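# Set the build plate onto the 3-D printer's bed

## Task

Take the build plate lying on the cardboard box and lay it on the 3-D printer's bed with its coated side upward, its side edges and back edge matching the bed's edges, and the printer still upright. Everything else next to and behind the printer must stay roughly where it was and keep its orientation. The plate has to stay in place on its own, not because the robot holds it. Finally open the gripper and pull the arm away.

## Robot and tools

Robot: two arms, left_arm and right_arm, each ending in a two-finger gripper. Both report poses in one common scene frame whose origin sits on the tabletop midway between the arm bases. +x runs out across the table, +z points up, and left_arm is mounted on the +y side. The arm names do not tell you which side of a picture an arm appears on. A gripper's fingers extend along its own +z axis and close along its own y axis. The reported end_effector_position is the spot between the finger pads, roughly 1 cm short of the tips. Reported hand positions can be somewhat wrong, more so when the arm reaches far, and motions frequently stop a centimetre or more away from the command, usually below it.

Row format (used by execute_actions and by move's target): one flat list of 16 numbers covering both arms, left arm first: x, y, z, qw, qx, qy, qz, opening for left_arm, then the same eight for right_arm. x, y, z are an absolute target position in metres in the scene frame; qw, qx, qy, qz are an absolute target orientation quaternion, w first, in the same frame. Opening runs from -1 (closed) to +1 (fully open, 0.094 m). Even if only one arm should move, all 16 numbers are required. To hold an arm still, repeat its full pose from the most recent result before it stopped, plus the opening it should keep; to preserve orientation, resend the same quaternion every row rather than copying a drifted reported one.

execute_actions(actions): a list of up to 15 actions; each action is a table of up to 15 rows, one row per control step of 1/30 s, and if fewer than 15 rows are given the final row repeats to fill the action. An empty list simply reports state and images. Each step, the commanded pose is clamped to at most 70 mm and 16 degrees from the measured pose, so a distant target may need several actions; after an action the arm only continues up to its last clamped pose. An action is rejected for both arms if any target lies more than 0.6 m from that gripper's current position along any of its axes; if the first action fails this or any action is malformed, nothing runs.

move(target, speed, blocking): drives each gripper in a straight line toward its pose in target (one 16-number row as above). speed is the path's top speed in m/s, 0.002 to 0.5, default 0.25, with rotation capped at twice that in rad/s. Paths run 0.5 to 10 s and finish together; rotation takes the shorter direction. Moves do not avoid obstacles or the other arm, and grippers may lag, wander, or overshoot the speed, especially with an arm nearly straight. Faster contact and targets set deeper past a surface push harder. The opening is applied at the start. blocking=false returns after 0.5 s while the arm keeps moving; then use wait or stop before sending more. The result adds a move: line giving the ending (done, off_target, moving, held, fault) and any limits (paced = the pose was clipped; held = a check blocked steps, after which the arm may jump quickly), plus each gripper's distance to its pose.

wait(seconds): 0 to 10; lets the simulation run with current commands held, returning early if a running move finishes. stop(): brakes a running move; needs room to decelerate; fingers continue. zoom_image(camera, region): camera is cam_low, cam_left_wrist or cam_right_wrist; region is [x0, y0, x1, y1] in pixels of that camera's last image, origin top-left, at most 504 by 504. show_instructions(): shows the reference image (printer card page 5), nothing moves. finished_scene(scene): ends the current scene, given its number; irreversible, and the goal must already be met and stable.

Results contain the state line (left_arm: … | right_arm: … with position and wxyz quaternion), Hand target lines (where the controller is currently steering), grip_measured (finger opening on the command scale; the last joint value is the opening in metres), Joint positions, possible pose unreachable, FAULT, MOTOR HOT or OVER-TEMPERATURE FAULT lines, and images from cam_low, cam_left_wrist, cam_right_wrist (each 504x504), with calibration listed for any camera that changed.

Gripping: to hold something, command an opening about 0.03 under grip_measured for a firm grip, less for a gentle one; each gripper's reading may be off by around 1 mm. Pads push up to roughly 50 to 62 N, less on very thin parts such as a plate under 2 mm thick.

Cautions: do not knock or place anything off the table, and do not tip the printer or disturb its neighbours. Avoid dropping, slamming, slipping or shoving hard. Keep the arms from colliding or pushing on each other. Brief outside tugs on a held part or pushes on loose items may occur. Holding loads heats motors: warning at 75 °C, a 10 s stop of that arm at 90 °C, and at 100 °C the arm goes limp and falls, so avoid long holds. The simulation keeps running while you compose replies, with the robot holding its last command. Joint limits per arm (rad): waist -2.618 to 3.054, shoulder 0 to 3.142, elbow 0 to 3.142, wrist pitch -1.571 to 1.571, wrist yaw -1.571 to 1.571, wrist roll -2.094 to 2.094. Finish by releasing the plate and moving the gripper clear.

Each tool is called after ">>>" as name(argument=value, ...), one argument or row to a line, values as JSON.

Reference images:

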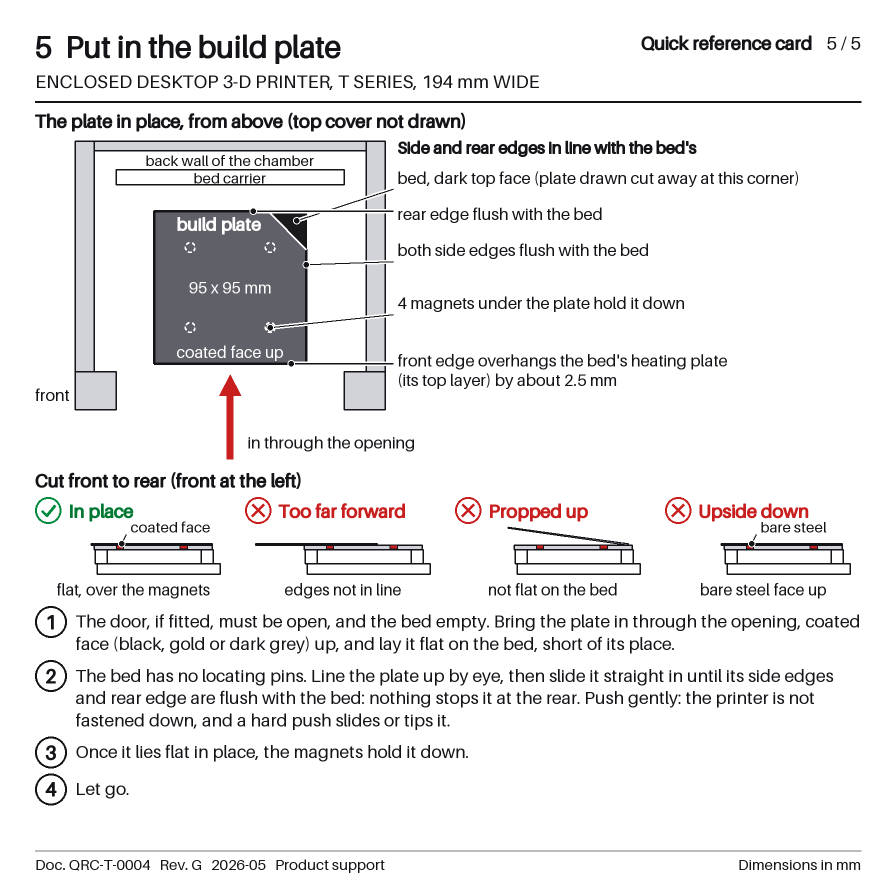

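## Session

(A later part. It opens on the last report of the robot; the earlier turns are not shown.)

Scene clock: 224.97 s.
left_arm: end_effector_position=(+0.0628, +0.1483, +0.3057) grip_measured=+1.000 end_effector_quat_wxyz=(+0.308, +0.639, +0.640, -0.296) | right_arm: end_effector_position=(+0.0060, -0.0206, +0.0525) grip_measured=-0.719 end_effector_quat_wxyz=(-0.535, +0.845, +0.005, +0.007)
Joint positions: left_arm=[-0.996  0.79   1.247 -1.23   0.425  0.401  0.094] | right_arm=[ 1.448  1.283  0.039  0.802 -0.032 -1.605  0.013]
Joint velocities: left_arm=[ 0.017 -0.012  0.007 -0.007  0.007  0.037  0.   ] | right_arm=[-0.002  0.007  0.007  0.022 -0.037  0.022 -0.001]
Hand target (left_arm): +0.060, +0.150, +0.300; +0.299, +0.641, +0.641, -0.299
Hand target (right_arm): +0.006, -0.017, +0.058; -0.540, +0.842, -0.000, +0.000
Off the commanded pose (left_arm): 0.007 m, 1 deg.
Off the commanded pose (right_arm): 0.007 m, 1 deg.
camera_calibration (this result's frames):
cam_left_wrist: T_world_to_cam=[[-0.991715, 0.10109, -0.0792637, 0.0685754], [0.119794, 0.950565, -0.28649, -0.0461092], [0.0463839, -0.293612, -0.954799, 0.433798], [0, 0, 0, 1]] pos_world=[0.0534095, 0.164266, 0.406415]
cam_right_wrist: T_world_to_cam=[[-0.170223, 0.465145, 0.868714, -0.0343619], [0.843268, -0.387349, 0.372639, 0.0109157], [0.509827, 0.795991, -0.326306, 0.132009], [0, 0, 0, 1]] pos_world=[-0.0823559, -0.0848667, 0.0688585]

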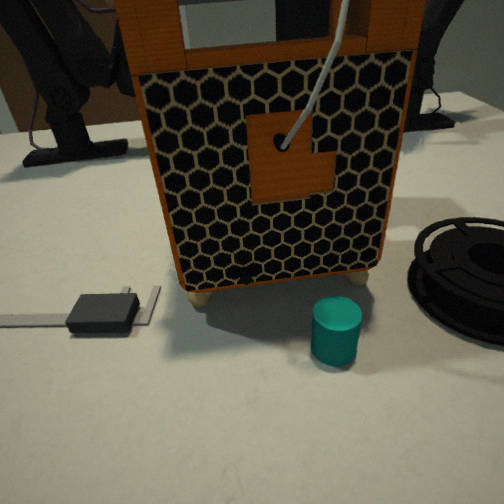

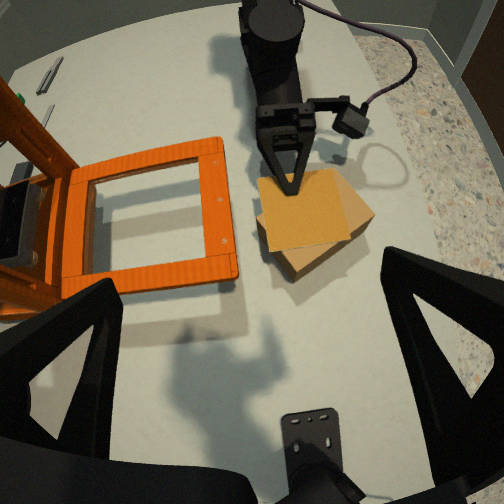

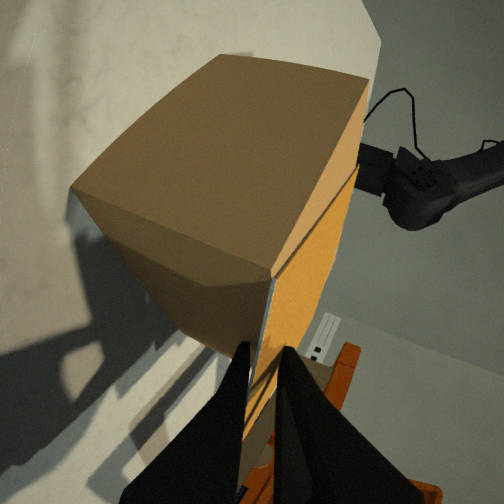

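>>> execute_actions(
  actions=[
    [[0.06,0.15,0.30,0.299,0.641,0.641,-0.299,1,0.006,-0.018,0.064,0.54,-0.842,0,0,-0.8]],
    [[0.06,0.15,0.30,0.299,0.641,0.641,-0.299,1,0.006,-0.017,0.073,0.545,-0.838,0,0,-0.86]],
    [[0.06,0.15,0.30,0.299,0.641,0.641,-0.299,1,0.006,-0.015,0.082,0.555,-0.832,0,0,-0.92]],
    [[0.06,0.15,0.30,0.299,0.641,0.641,-0.299,1,0.006,-0.013,0.091,0.565,-0.825,0,0,-0.97]],
    [[0.06,0.15,0.30,0.299,0.641,0.641,-0.299,1,0.006,-0.013,0.10,0.565,-0.825,0,0,-1]],
  ],
)

Scene clock: 240.77 s.
left_arm: end_effector_position=(+0.0628, +0.1483, +0.3057) grip_measured=+1.000 end_effector_quat_wxyz=(+0.308, +0.639, +0.640, -0.296) | right_arm: end_effector_position=(+0.0060, -0.0195, +0.0839) grip_measured=-0.982 end_effector_quat_wxyz=(-0.550, +0.835, +0.005, +0.007)
Joint positions: left_arm=[-0.996  0.79   1.247 -1.23   0.425  0.401  0.094] | right_arm=[ 1.448  1.041  0.091  0.545 -0.033 -1.603  0.001]
Joint velocities: left_arm=[ 0.002 -0.007 -0.007  0.022 -0.007  0.037  0.   ] | right_arm=[-0.007 -0.017  0.002 -0.037 -0.022 -0.081 -0.001]
Hand target (left_arm): +0.060, +0.150, +0.300; +0.299, +0.641, +0.641, -0.299
Hand target (right_arm): +0.006, -0.013, +0.100; -0.565, +0.825, +0.000, +0.000
Off the commanded pose (left_arm): 0.007 m, 1 deg.
Off the commanded pose (right_arm): 0.017 m, 2 deg.
camera_calibration (this result's frames):
cam_left_wrist: T_world_to_cam=[[-0.991715, 0.10109, -0.0792637, 0.0685754], [0.119794, 0.950565, -0.28649, -0.0461092], [0.0463839, -0.293612, -0.954799, 0.433798], [0, 0, 0, 1]] pos_world=[0.0534095, 0.164266, 0.406415]
cam_right_wrist: T_world_to_cam=[[-0.169722, 0.432775, 0.885381, -0.0642123], [0.843223, -0.401227, 0.35776, 0.000648806], [0.510068, 0.807294, -0.296829, 0.139106], [0, 0, 0, 1]] pos_world=[-0.0823991, -0.08425, 0.0979111]

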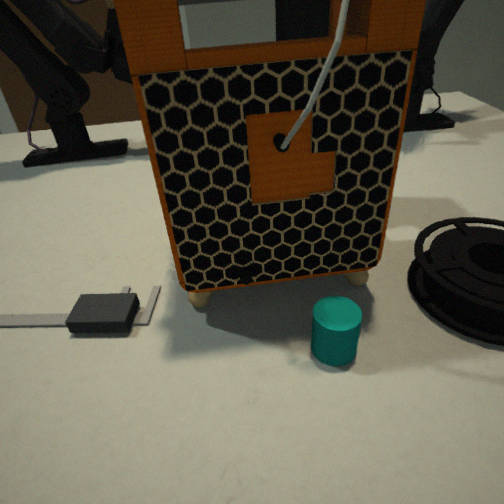

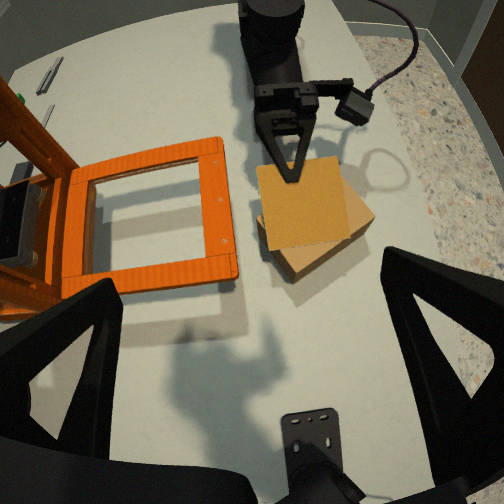

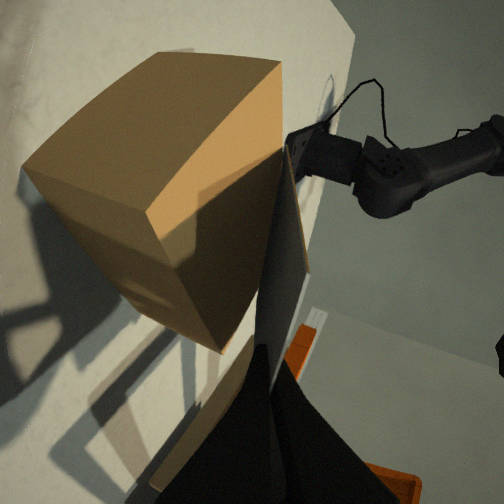

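>>> move(
  target=[0.2,0.08,0.21,0.748,0.139,0.628,-0.166,1,0.006,-0.03,0.12,0.565,-0.825,0,0,-1],
  speed=0.2,
)

Scene clock: 259.93 s.
left_arm: end_effector_position=(+0.1954, +0.0817, +0.2107) grip_measured=+1.000 end_effector_quat_wxyz=(+0.739, +0.147, +0.635, -0.171) | right_arm: end_effector_position=(+0.0048, -0.0353, +0.0977) grip_measured=-0.982 end_effector_quat_wxyz=(-0.542, +0.840, +0.005, +0.005)
Joint positions: left_arm=[-1.477  1.482  0.203  1.56  -0.995  0.237  0.094] | right_arm=[ 1.448  0.799  0.118  0.257 -0.035 -1.603  0.001]
Joint velocities: left_arm=[-0.022 -0.007 -0.012 -0.051 -0.007  0.022  0.   ] | right_arm=[ 0.017 -0.007 -0.002 -0.007  0.007  0.037  0.001]
Hand target (left_arm): +0.198, +0.086, +0.209; +0.741, +0.143, +0.636, -0.164
Hand target (right_arm): +0.006, -0.029, +0.119; -0.565, +0.825, +0.000, +0.000
Off the commanded pose (left_arm): 0.005 m, 2 deg.
Off the commanded pose (right_arm): 0.023 m, 3 deg.
joint sent to its limit (left arm) — the command would take joint 4 (wrist pitch) past its upper limit, so that joint was sent only as far as its limit.
move: off_target (right_arm)
camera_calibration (this result's frames):
cam_left_wrist: T_world_to_cam=[[-0.458051, -0.88018, -0.124388, 0.184654], [-0.321507, 0.294495, -0.899948, 0.243127], [0.828748, -0.37223, -0.417878, 0.0578062], [0, 0, 0, 1]] pos_world=[0.114841, 0.112446, 0.265926]
cam_right_wrist: T_world_to_cam=[[-0.169134, 0.449452, 0.877147, -0.0683383], [0.844874, -0.392167, 0.363858, -0.00992264], [0.507525, 0.80262, -0.313402, 0.157973], [0, 0, 0, 1]] pos_world=[-0.0833501, -0.0999687, 0.113062]

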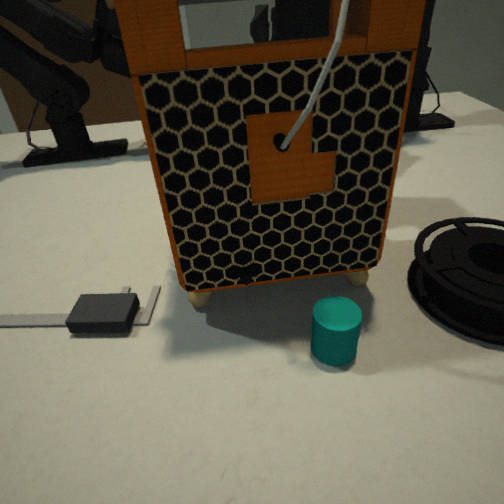

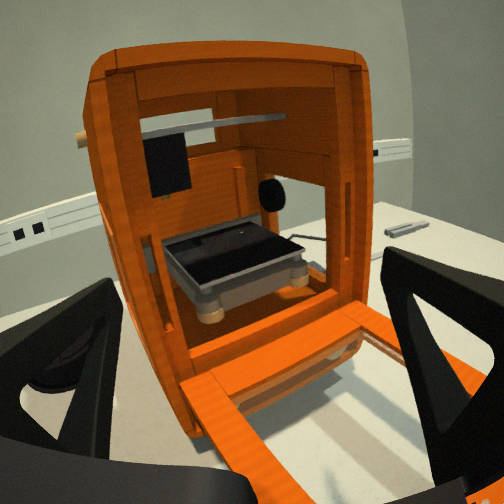

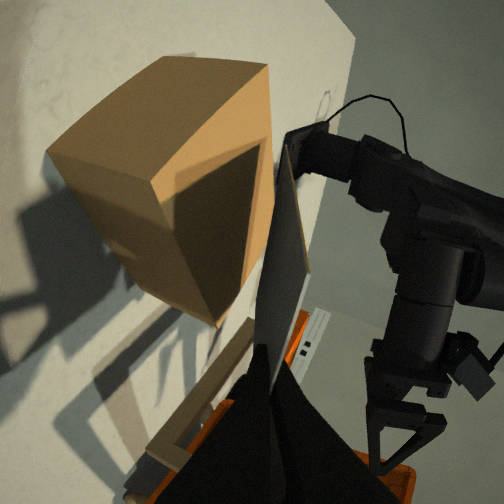

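>>> zoom_image(
  camera="cam_left_wrist",
  region=[140, 170, 340, 370],
)

Region (140, 170, 340, 370) of cam_left_wrist's 504x504 image, scaled by 2.520, with more detail than that image has.

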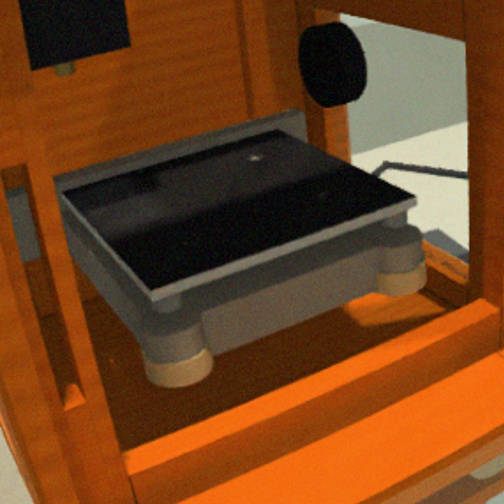

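>>> move(
  target=[0.2,0.13,0.40,0.462,0.331,0.8,-0.191,1,0.006,-0.03,0.12,0.565,-0.825,0,0,-1],
  speed=0.25,
)

>>> move(
  target=[0.36,0.03,0.40,0.27,0.366,0.883,-0.112,1,0.02,-0.03,0.18,0.643,-0.766,0,0,-1],
  speed=0.15,
)

Scene clock: 296.07 s.
left_arm: end_effector_position=(+0.2026, +0.1240, +0.3892) grip_measured=+1.000 end_effector_quat_wxyz=(+0.455, +0.332, +0.805, -0.187) | right_arm: end_effector_position=(+0.0015, -0.0358, +0.0966) grip_measured=-0.982 end_effector_quat_wxyz=(-0.540, +0.841, +0.010, -0.004)
Joint positions: left_arm=[-1.004  1.072  1.559 -1.04  -0.182 -0.11   0.094] | right_arm=[ 1.446  0.799  0.118  0.252 -0.057 -1.603  0.001]
Joint velocities: left_arm=[ 0.007 -0.007 -0.007 -0.022 -0.022 -0.066  0.   ] | right_arm=[ 0.002 -0.012  0.002 -0.007 -0.022 -0.007  0.001]
Hand target (left_arm): +0.203, +0.125, +0.400; +0.462, +0.331, +0.800, -0.193
Hand target (right_arm): +0.006, -0.029, +0.119; -0.565, +0.825, +0.000, +0.000
Off the commanded pose (left_arm): 0.013 m, 1 deg.
Off the commanded pose (right_arm): 0.025 m, 4 deg.
move: off_target (left_arm, right_arm); limits=paced
camera_calibration (this result's frames):
cam_left_wrist: T_world_to_cam=[[-0.769839, -0.633117, -0.0806908, 0.262933], [-0.548465, 0.720902, -0.423658, 0.201369], [0.326395, -0.281892, -0.902221, 0.421196], [0, 0, 0, 1]] pos_world=[0.175384, 0.140032, 0.48654]
cam_right_wrist: T_world_to_cam=[[-0.169097, 0.450435, 0.87665, -0.0676715], [0.855062, -0.37532, 0.357777, -0.00574339], [0.490179, 0.810089, -0.321684, 0.160848], [0, 0, 0, 1]] pos_world=[-0.0853764, -0.101975, 0.113121]

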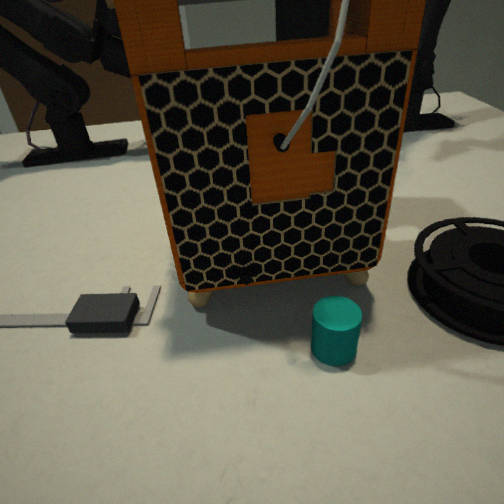

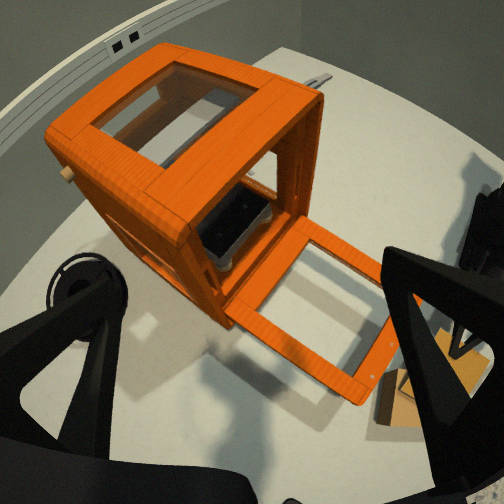

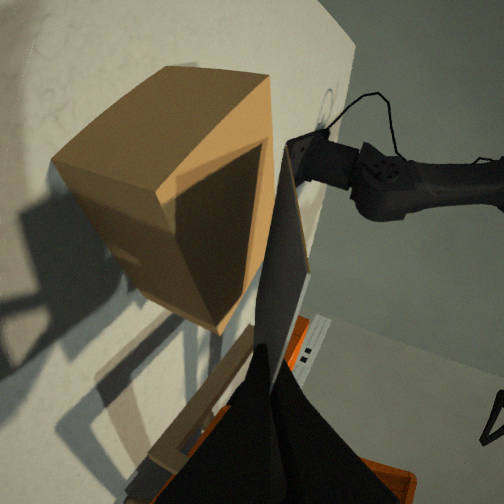

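Scene clock: 297.90 s.
left_arm: end_effector_position=(+0.3602, +0.0327, +0.3819) grip_measured=+1.000 end_effector_quat_wxyz=(+0.357, +0.349, +0.855, -0.143) | right_arm: end_effector_position=(+0.0185, -0.0314, +0.1515) grip_measured=-0.982 end_effector_quat_wxyz=(-0.614, +0.790, -0.003, +0.000)
Joint positions: left_arm=[-0.748  2.088  2.825 -1.519  0.022  0.028  0.094] | right_arm=[ 1.335  0.662  0.15   0.26  -0.147 -1.605  0.001]
Joint velocities: left_arm=[-0.022  0.002 -0.002  0.007 -0.022 -0.007  0.   ] | right_arm=[-0.007 -0.002 -0.007  0.037  0.007 -0.022 -0.001]
Hand target (left_arm): +0.361, +0.033, +0.397; +0.379, +0.348, +0.844, -0.154
Hand target (right_arm): +0.020, -0.028, +0.179; -0.643, +0.766, -0.000, +0.001
Off the commanded pose (left_arm): 0.018 m, 11 deg.
Off the commanded pose (right_arm): 0.029 m, 4 deg.
elbow stopped short (left arm): the move would have taken joint 3 (elbow) straighter than the controller allows; a more bent joint 3 avoids this.
move: off_target (left_arm, right_arm)
camera_calibration (this result's frames):
cam_left_wrist: T_world_to_cam=[[-0.775819, -0.628243, -0.058445, 0.319327], [-0.607702, 0.76893, -0.198608, 0.284411], [0.169714, -0.118566, -0.978335, 0.417638], [0, 0, 0, 1]] pos_world=[0.349699, 0.0314407, 0.483739]
cam_right_wrist: T_world_to_cam=[[-0.150734, 0.290326, 0.944982, -0.130654], [0.847687, -0.453863, 0.274654, -0.0280578], [0.508631, 0.842449, -0.177693, 0.145439], [0, 0, 0, 1]] pos_world=[-0.0698845, -0.097327, 0.157015]

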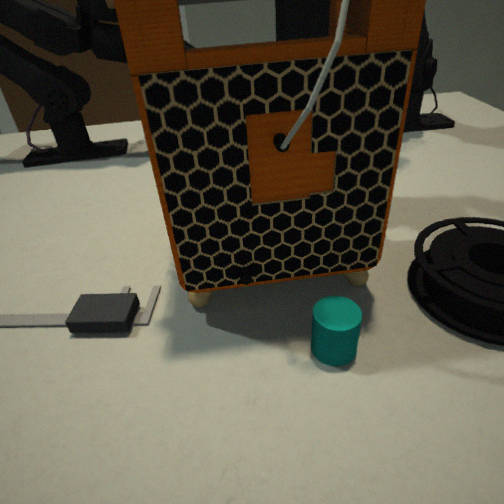

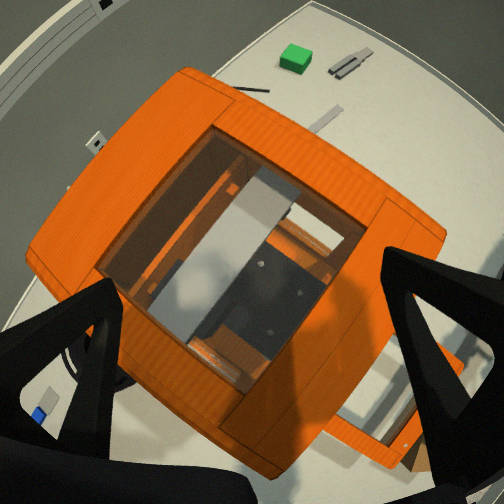

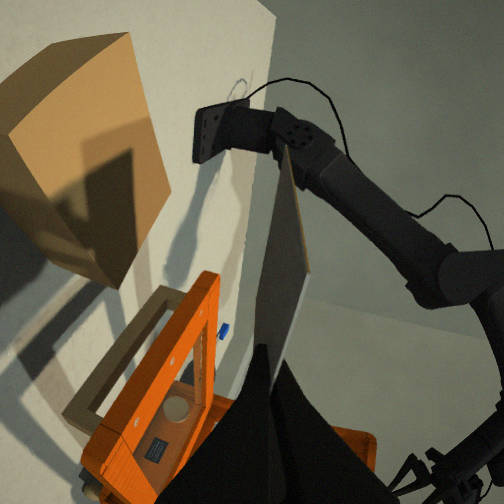

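>>> move(
  target=[0.33,0.03,0.40,0.391,0.347,0.837,-0.162,1,0.2,0.01,0.18,0.4777,-0.5214,0.5214,-0.4777,-1],
  speed=0.15,
)

Scene clock: 317.80 s.
left_arm: end_effector_position=(+0.3340, +0.0280, +0.3922) grip_measured=+1.000 end_effector_quat_wxyz=(+0.380, +0.351, +0.841, -0.158) | right_arm: end_effector_position=(+0.1974, +0.0127, +0.1756) grip_measured=-0.982 end_effector_quat_wxyz=(-0.479, +0.542, -0.505, +0.471)
Joint positions: left_arm=[-0.805  1.854  2.434 -1.302 -0.005 -0.004  0.094] | right_arm=[ 1.426  1.754  0.934  0.084  1.425 -0.868  0.001]
Joint velocities: left_arm=[-0.012  0.002 -0.002 -0.022 -0.037 -0.037  0.   ] | right_arm=[ 0.012  0.012  0.081 -0.418 -0.007  0.256 -0.   ]
Hand target (left_arm): +0.330, +0.029, +0.400; +0.391, +0.347, +0.837, -0.162
Hand target (right_arm): +0.202, +0.011, +0.181; -0.479, +0.526, -0.515, +0.479
Off the commanded pose (left_arm): 0.009 m, 1 deg.
Off the commanded pose (right_arm): 0.006 m, 3 deg.
move: off_target (right_arm)
camera_calibration (this result's frames):
cam_left_wrist: T_world_to_cam=[[-0.783457, -0.618416, -0.0612926, 0.30005], [-0.586284, 0.76823, -0.257087, 0.289964], [0.206073, -0.165482, -0.964443, 0.415319], [0, 0, 0, 1]] pos_world=[0.319491, 0.0315241, 0.493488]
cam_right_wrist: T_world_to_cam=[[0.134838, 0.187531, 0.97296, -0.199189], [-0.447152, -0.864742, 0.228641, 0.102626], [0.884236, -0.465891, -0.0327456, -0.0613466], [0, 0, 0, 1]] pos_world=[0.126993, 0.0975182, 0.168329]

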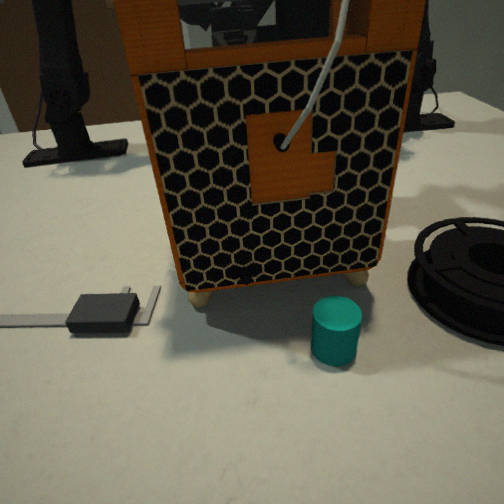

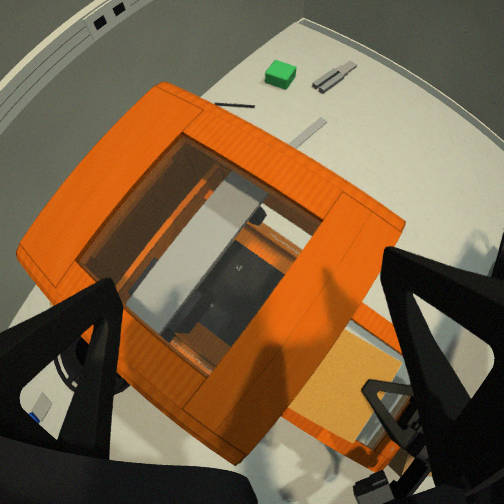

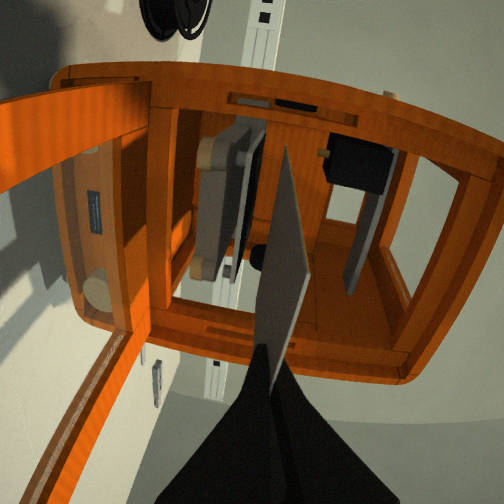

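>>> move(
  target=[0.33,0.03,0.40,0.391,0.347,0.837,-0.162,1,0.28,0.01,0.18,0.4777,-0.5214,0.5214,-0.4777,-1],
  speed=0.06,
)

>>> zoom_image(
  camera="cam_left_wrist",
  region=[140, 200, 400, 460],
)

Scene clock: 327.20 s.
left_arm: end_effector_position=(+0.3341, +0.0279, +0.3923) grip_measured=+1.000 end_effector_quat_wxyz=(+0.380, +0.351, +0.841, -0.159) | right_arm: end_effector_position=(+0.2770, +0.0117, +0.1814) grip_measured=-0.982 end_effector_quat_wxyz=(-0.477, +0.524, -0.521, +0.476)
Joint positions: left_arm=[-0.805  1.854  2.434 -1.301 -0.005 -0.004  0.094] | right_arm=[ 1.2    1.821  0.917  0.596  1.263 -1.277  0.001]
Joint velocities: left_arm=[-0.012  0.002  0.007 -0.007  0.007  0.007  0.   ] | right_arm=[ 0.017  0.002 -0.012  0.037 -0.066  0.022  0.   ]
Hand target (left_arm): +0.330, +0.030, +0.400; +0.391, +0.347, +0.837, -0.162
Hand target (right_arm): +0.280, +0.011, +0.179; -0.478, +0.522, -0.522, +0.476
Off the commanded pose (left_arm): 0.009 m, 1 deg.
Off the commanded pose (right_arm): 0.004 m, 0 deg.
move: done
camera_calibration (this result's frames):
cam_left_wrist: T_world_to_cam=[[-0.783441, -0.618433, -0.0613329, 0.300072], [-0.586215, 0.76816, -0.257453, 0.290165], [0.206331, -0.165745, -0.964342, 0.415253], [0, 0, 0, 1]] pos_world=[0.319508, 0.0315069, 0.493554]
cam_right_wrist: T_world_to_cam=[[0.137409, 0.155676, 0.978204, -0.216695], [-0.485065, -0.850474, 0.203486, 0.150912], [0.863615, -0.502454, -0.0413501, -0.124298], [0, 0, 0, 1]] pos_world=[0.210323, 0.0996267, 0.176124]

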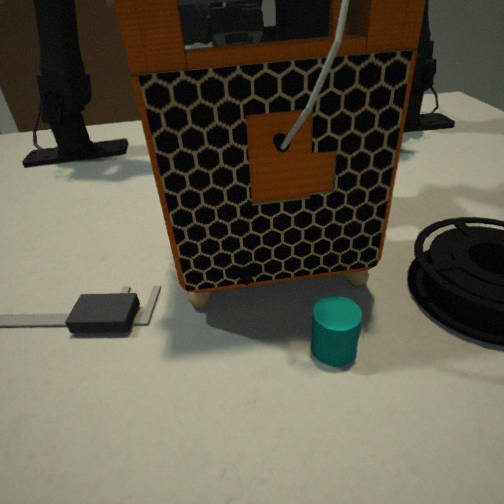

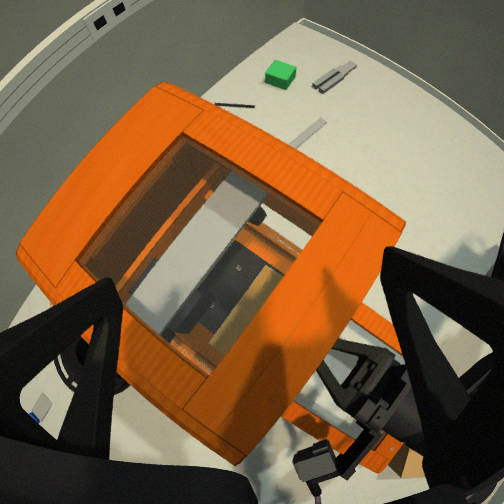

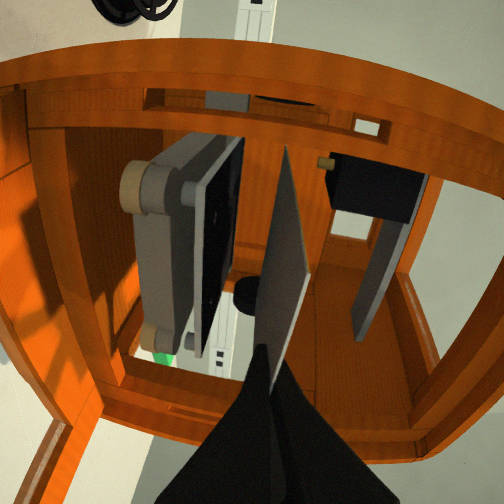

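Region (140, 200, 400, 460) of cam_left_wrist's 504x504 image, scaled by 1.938, with more detail than that image has.

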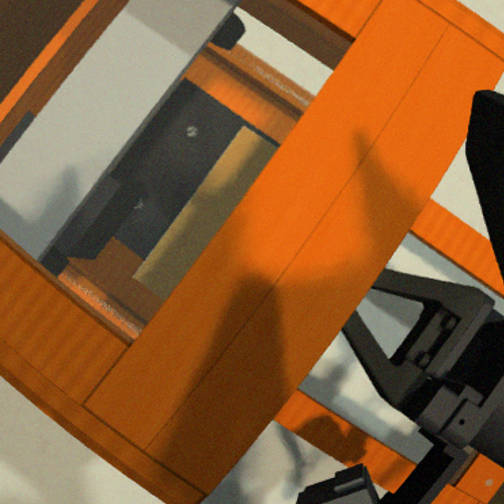

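>>> move(
  target=[0.33,0.03,0.40,0.391,0.347,0.837,-0.162,1,0.305,0.001,0.165,0.4777,-0.5214,0.5214,-0.4777,-1],
  speed=0.04,
)

>>> zoom_image(
  camera="cam_left_wrist",
  region=[150, 210, 330, 390],
)

Scene clock: 339.57 s.
left_arm: end_effector_position=(+0.3341, +0.0279, +0.3923) grip_measured=+1.000 end_effector_quat_wxyz=(+0.380, +0.351, +0.841, -0.159) | right_arm: end_effector_position=(+0.3024, +0.0042, +0.1704) grip_measured=-0.982 end_effector_quat_wxyz=(-0.479, +0.520, -0.523, +0.476)
Joint positions: left_arm=[-0.805  1.854  2.434 -1.301 -0.005 -0.004  0.094] | right_arm=[ 1.125  1.865  0.893  0.73   1.195 -1.339  0.001]
Joint velocities: left_arm=[ 0.007  0.002 -0.007 -0.007 -0.007 -0.066  0.   ] | right_arm=[-0.022  0.007 -0.007  0.007 -0.007 -0.11  -0.001]
Hand target (left_arm): +0.330, +0.030, +0.400; +0.391, +0.347, +0.837, -0.162
Hand target (right_arm): +0.305, +0.001, +0.165; -0.477, +0.522, -0.522, +0.477
Off the commanded pose (left_arm): 0.009 m, 1 deg.
Off the commanded pose (right_arm): 0.007 m, 0 deg.
move: done
camera_calibration (this result's frames):
cam_left_wrist: T_world_to_cam=[[-0.783441, -0.618433, -0.0613329, 0.300072], [-0.586215, 0.76816, -0.257453, 0.290165], [0.206331, -0.165745, -0.964342, 0.415253], [0, 0, 0, 1]] pos_world=[0.319508, 0.0315069, 0.493554]
cam_right_wrist: T_world_to_cam=[[0.134056, 0.148137, 0.979839, -0.207456], [-0.488794, -0.850231, 0.195417, 0.161603], [0.862038, -0.505136, -0.0415701, -0.14999], [0, 0, 0, 1]] pos_world=[0.236098, 0.0923668, 0.165458]

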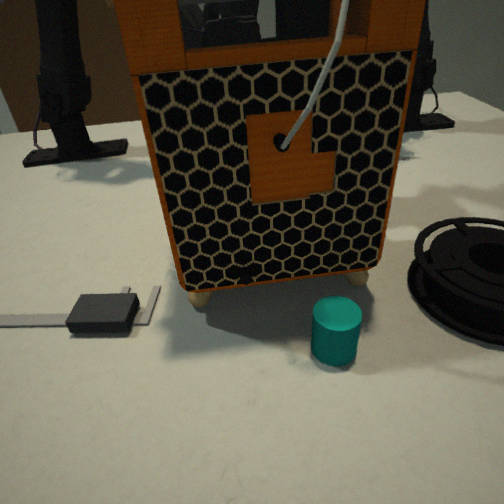

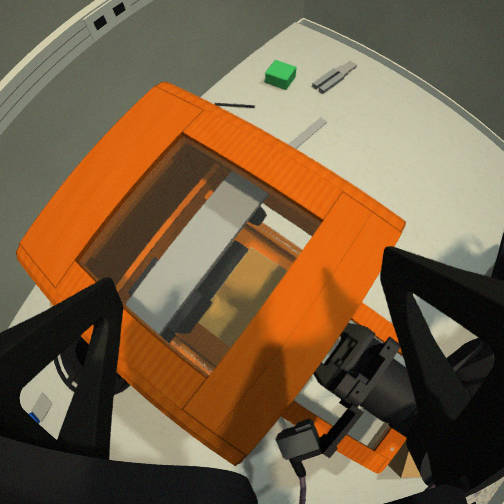

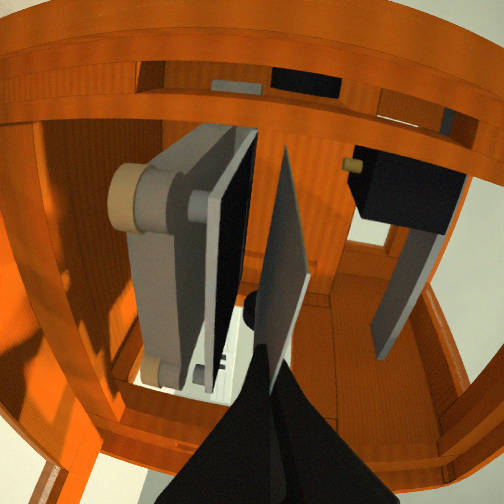

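Region (150, 210, 330, 390) of cam_left_wrist's 504x504 image, scaled by 2.800, with more detail than that image has.

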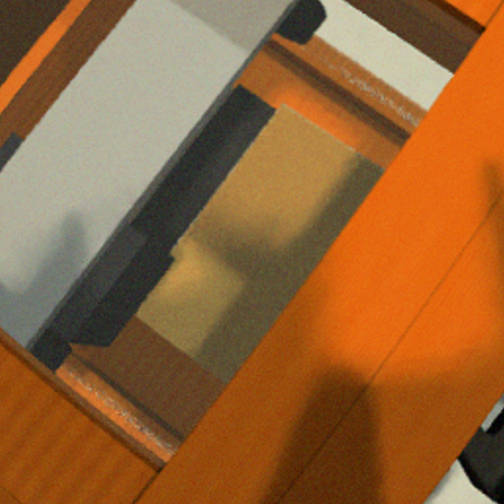

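>>> move(
  target=[0.33,0.03,0.40,0.391,0.347,0.837,-0.162,1,0.305,0.001,0.154,0.4777,-0.5214,0.5214,-0.4777,-1],
  speed=0.03,
)

>>> zoom_image(
  camera="cam_left_wrist",
  region=[150, 210, 330, 390],
)

Scene clock: 350.43 s.
left_arm: end_effector_position=(+0.3341, +0.0279, +0.3923) grip_measured=+1.000 end_effector_quat_wxyz=(+0.380, +0.351, +0.841, -0.159) | right_arm: end_effector_position=(+0.3024, +0.0048, +0.1591) grip_measured=-0.982 end_effector_quat_wxyz=(-0.480, +0.521, -0.522, +0.476)
Joint positions: left_arm=[-0.805  1.854  2.434 -1.301 -0.005 -0.004  0.094] | right_arm=[ 1.125  1.899  0.878  0.785  1.192 -1.345  0.001]
Joint velocities: left_arm=[ 0.002 -0.007  0.007  0.007  0.007 -0.051  0.   ] | right_arm=[-0.002 -0.007 -0.007  0.007  0.022  0.007 -0.001]
Hand target (left_arm): +0.330, +0.030, +0.400; +0.391, +0.347, +0.837, -0.162
Hand target (right_arm): +0.305, +0.001, +0.154; -0.477, +0.521, -0.522, +0.477
Off the commanded pose (left_arm): 0.009 m, 1 deg.
Off the commanded pose (right_arm): 0.007 m, 0 deg.
move: done
camera_calibration (this result's frames):
cam_left_wrist: T_world_to_cam=[[-0.783441, -0.618433, -0.0613329, 0.300072], [-0.586215, 0.76816, -0.257453, 0.290165], [0.206331, -0.165745, -0.964342, 0.415253], [0, 0, 0, 1]] pos_world=[0.319508, 0.0315069, 0.493554]
cam_right_wrist: T_world_to_cam=[[0.132413, 0.150128, 0.979759, -0.195981], [-0.48634, -0.851458, 0.196197, 0.163448], [0.863679, -0.502475, -0.039731, -0.150998], [0, 0, 0, 1]] pos_world=[0.235856, 0.0927188, 0.153947]

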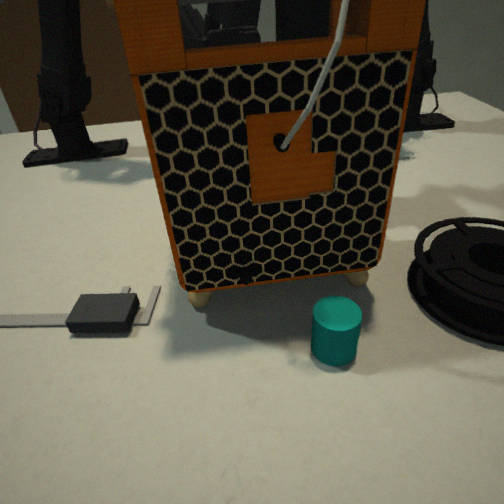

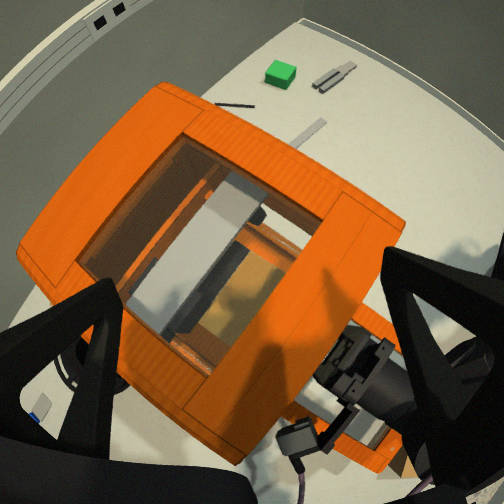

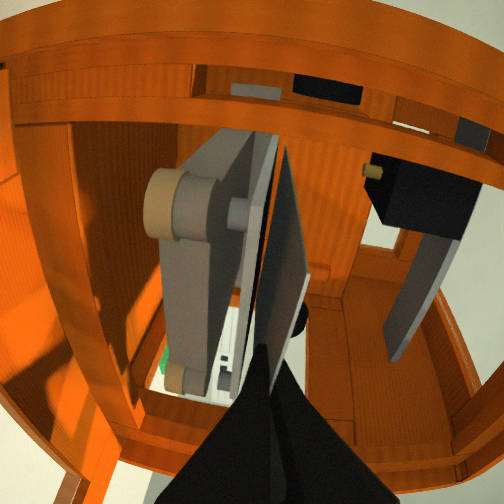

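Region (150, 210, 330, 390) of cam_left_wrist's 504x504 image, scaled by 2.800, with more detail than that image has.

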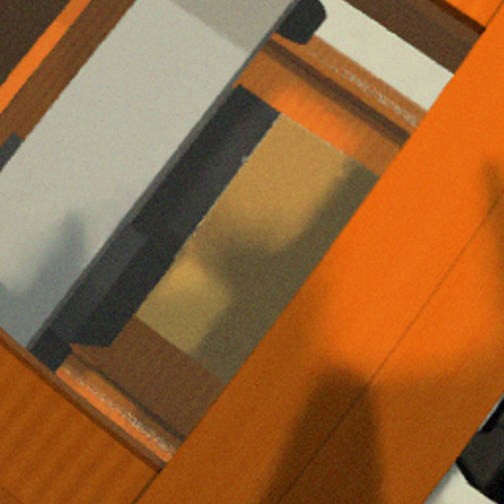

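>>> move(
  target=[0.33,0.03,0.40,0.391,0.347,0.837,-0.162,1,0.306,-0.001,0.151,0.4777,-0.5214,0.5214,-0.4777,-1],
  speed=0.02,
)

>>> zoom_image(
  camera="cam_left_wrist",
  region=[180, 225, 310, 355],
)

Scene clock: 365.27 s.
left_arm: end_effector_position=(+0.3341, +0.0279, +0.3923) grip_measured=+1.000 end_effector_quat_wxyz=(+0.380, +0.351, +0.841, -0.159) | right_arm: end_effector_position=(+0.3026, +0.0058, +0.1615) grip_measured=-0.982 end_effector_quat_wxyz=(+0.486, -0.516, +0.523, -0.473)
Joint positions: left_arm=[-0.805  1.854  2.434 -1.301 -0.005 -0.004  0.094] | right_arm=[ 1.125  1.899  0.878  0.803  1.19  -1.348  0.001]
Joint velocities: left_arm=[-0.002 -0.012  0.002 -0.022 -0.051  0.066  0.   ] | right_arm=[ 0.002 -0.002 -0.007 -0.051 -0.007  0.037 -0.   ]
Hand target (left_arm): +0.330, +0.030, +0.400; +0.391, +0.347, +0.837, -0.162
Hand target (right_arm): +0.306, -0.001, +0.151; +0.477, -0.522, +0.522, -0.477
Off the commanded pose (left_arm): 0.009 m, 1 deg.
Off the commanded pose (right_arm): 0.013 m, 1 deg.
move: off_target (right_arm)
camera_calibration (this result's frames):
cam_left_wrist: T_world_to_cam=[[-0.783441, -0.618433, -0.0613329, 0.300072], [-0.586215, 0.76816, -0.257453, 0.290165], [0.206331, -0.165745, -0.964342, 0.415253], [0, 0, 0, 1]] pos_world=[0.319508, 0.0315069, 0.493554]
cam_right_wrist: T_world_to_cam=[[0.126006, 0.135382, 0.982748, -0.196953], [-0.485108, -0.855711, 0.180081, 0.166185], [0.865328, -0.49943, -0.0421496, -0.150693], [0, 0, 0, 1]] pos_world=[0.235834, 0.0936097, 0.157277]

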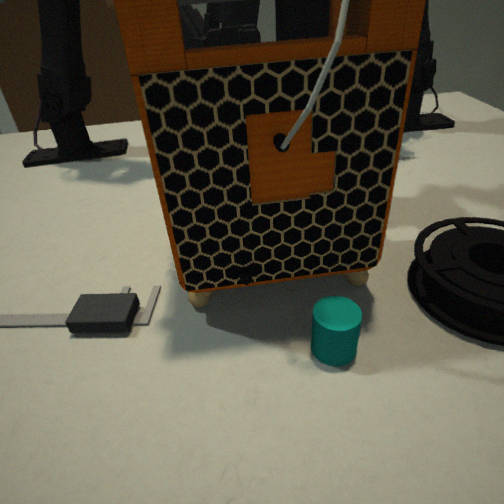

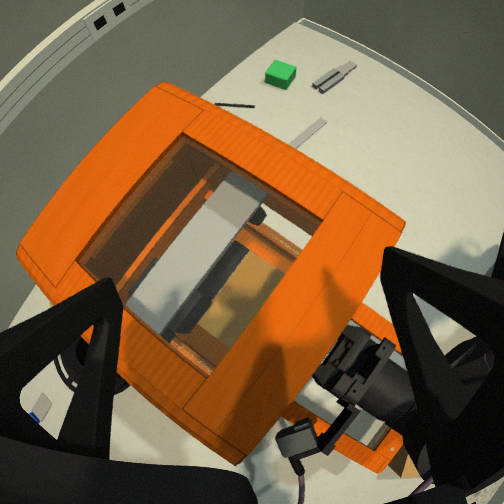

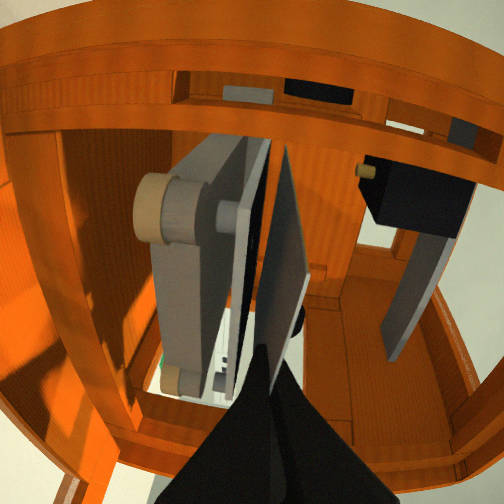

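Region (180, 225, 310, 355) of cam_left_wrist's 504x504 image, scaled by 3.877, with more detail than that image has.

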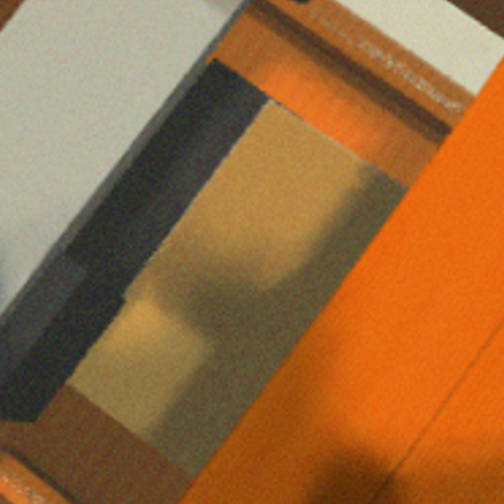

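>>> execute_actions(
  actions=[
    [[0.33,0.03,0.40,0.391,0.347,0.837,-0.162,1,0.306,-0.002,0.150,0.4777,-0.5214,0.5214,-0.4777,-1]],
    [[0.33,0.03,0.40,0.391,0.347,0.837,-0.162,1,0.307,-0.0025,0.149,0.4777,-0.5214,0.5214,-0.4777,-1]],
  ],
)

>>> zoom_image(
  camera="cam_left_wrist",
  region=[180, 225, 310, 355],
)

Scene clock: 374.60 s.
left_arm: end_effector_position=(+0.3341, +0.0279, +0.3923) grip_measured=+1.000 end_effector_quat_wxyz=(+0.380, +0.351, +0.841, -0.159) | right_arm: end_effector_position=(+0.3031, +0.0029, +0.1588) grip_measured=-0.982 end_effector_quat_wxyz=(+0.486, -0.517, +0.523, -0.473)
Joint positions: left_arm=[-0.805  1.854  2.434 -1.301 -0.005 -0.004  0.094] | right_arm=[ 1.121  1.899  0.863  0.818  1.185 -1.351  0.001]
Joint velocities: left_arm=[-0.002  0.032 -0.002 -0.037  0.007 -0.022  0.   ] | right_arm=[-0.017  0.002 -0.007 -0.022  0.007  0.007 -0.   ]
Hand target (left_arm): +0.330, +0.030, +0.400; +0.391, +0.347, +0.837, -0.162
Hand target (right_arm): +0.307, -0.003, +0.149; +0.477, -0.522, +0.522, -0.477
Off the commanded pose (left_arm): 0.009 m, 1 deg.
Off the commanded pose (right_arm): 0.012 m, 1 deg.
camera_calibration (this result's frames):
cam_left_wrist: T_world_to_cam=[[-0.783441, -0.618433, -0.0613329, 0.300072], [-0.586215, 0.76816, -0.257453, 0.290165], [0.206331, -0.165745, -0.964342, 0.415253], [0, 0, 0, 1]] pos_world=[0.319508, 0.0315069, 0.493554]
cam_right_wrist: T_world_to_cam=[[0.126547, 0.137389, 0.9824, -0.194141], [-0.48455, -0.855606, 0.182073, 0.163933], [0.865562, -0.499063, -0.0417023, -0.152764], [0, 0, 0, 1]] pos_world=[0.236228, 0.0906963, 0.154505]

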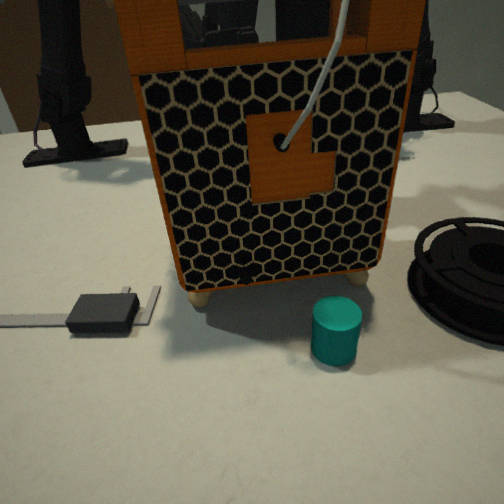

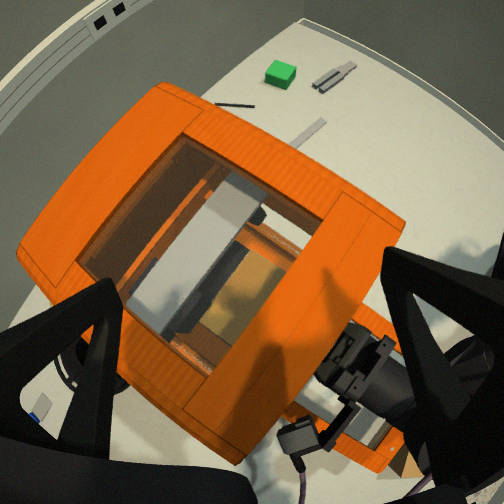

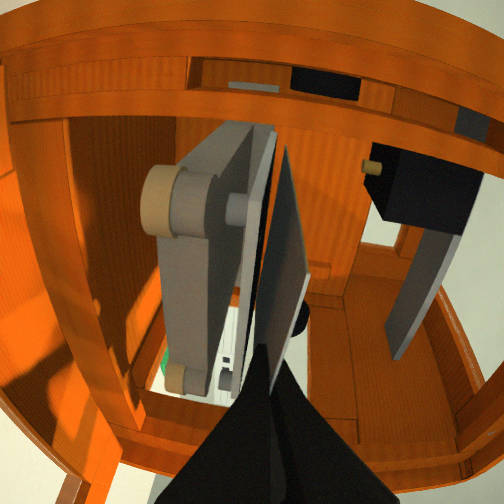

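Region (180, 225, 310, 355) of cam_left_wrist's 504x504 image, scaled by 3.877, with more detail than that image has.

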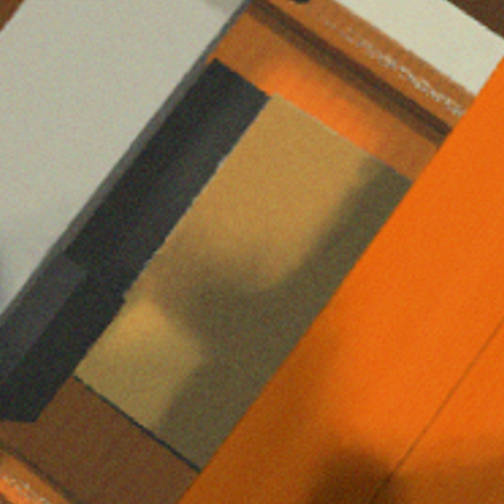

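>>> execute_actions(
  actions=[
    [[0.33,0.03,0.40,0.391,0.347,0.837,-0.162,1,0.307,-0.0015,0.148,0.4735,-0.5169,0.5259,-0.4819,-1]],
    [[0.33,0.03,0.40,0.391,0.347,0.837,-0.162,1,0.307,-0.001,0.1465,0.4735,-0.5169,0.5259,-0.4819,-1]],
  ],
)

>>> zoom_image(
  camera="cam_left_wrist",
  region=[180, 225, 310, 355],
)

Scene clock: 390.07 s.
left_arm: end_effector_position=(+0.3341, +0.0279, +0.3923) grip_measured=+1.000 end_effector_quat_wxyz=(+0.380, +0.351, +0.841, -0.159) | right_arm: end_effector_position=(+0.3034, +0.0031, +0.1568) grip_measured=-0.982 end_effector_quat_wxyz=(+0.486, -0.515, +0.524, -0.473)
Joint positions: left_arm=[-0.805  1.854  2.434 -1.301 -0.005 -0.004  0.094] | right_arm=[ 1.121  1.909  0.863  0.833  1.188 -1.351  0.001]
Joint velocities: left_arm=[ 0.012 -0.007  0.007 -0.007  0.037 -0.007  0.   ] | right_arm=[-0.012 -0.012  0.002  0.051 -0.022  0.007 -0.   ]
Hand target (left_arm): +0.330, +0.030, +0.400; +0.391, +0.347, +0.837, -0.162
Hand target (right_arm): +0.307, -0.001, +0.147; +0.473, -0.517, +0.526, -0.482
Off the commanded pose (left_arm): 0.009 m, 1 deg.
Off the commanded pose (right_arm): 0.012 m, 2 deg.
camera_calibration (this result's frames):
cam_left_wrist: T_world_to_cam=[[-0.783441, -0.618433, -0.0613329, 0.300072], [-0.586215, 0.76816, -0.257453, 0.290165], [0.206331, -0.165745, -0.964342, 0.415253], [0, 0, 0, 1]] pos_world=[0.319508, 0.0315069, 0.493554]
cam_right_wrist: T_world_to_cam=[[0.12486, 0.133776, 0.983114, -0.19181], [-0.487456, -0.854765, 0.17822, 0.166142], [0.864174, -0.501478, -0.0415156, -0.152599], [0, 0, 0, 1]] pos_world=[0.236808, 0.0911472, 0.152626]

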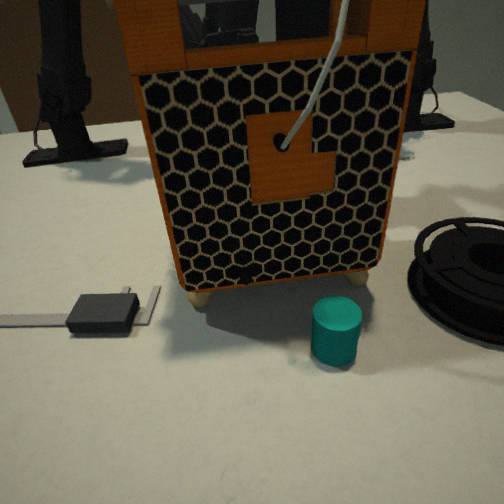

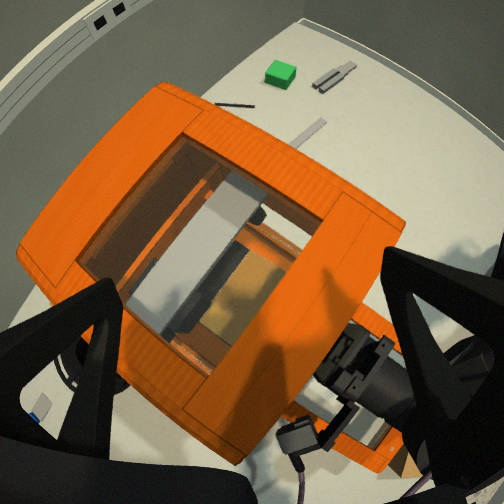

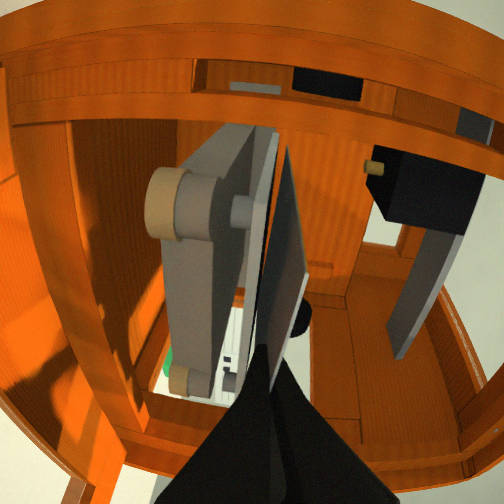

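Region (180, 225, 310, 355) of cam_left_wrist's 504x504 image, scaled by 3.877, with more detail than that image has.

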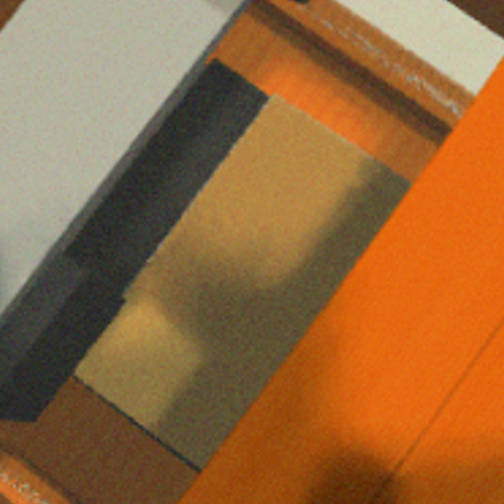

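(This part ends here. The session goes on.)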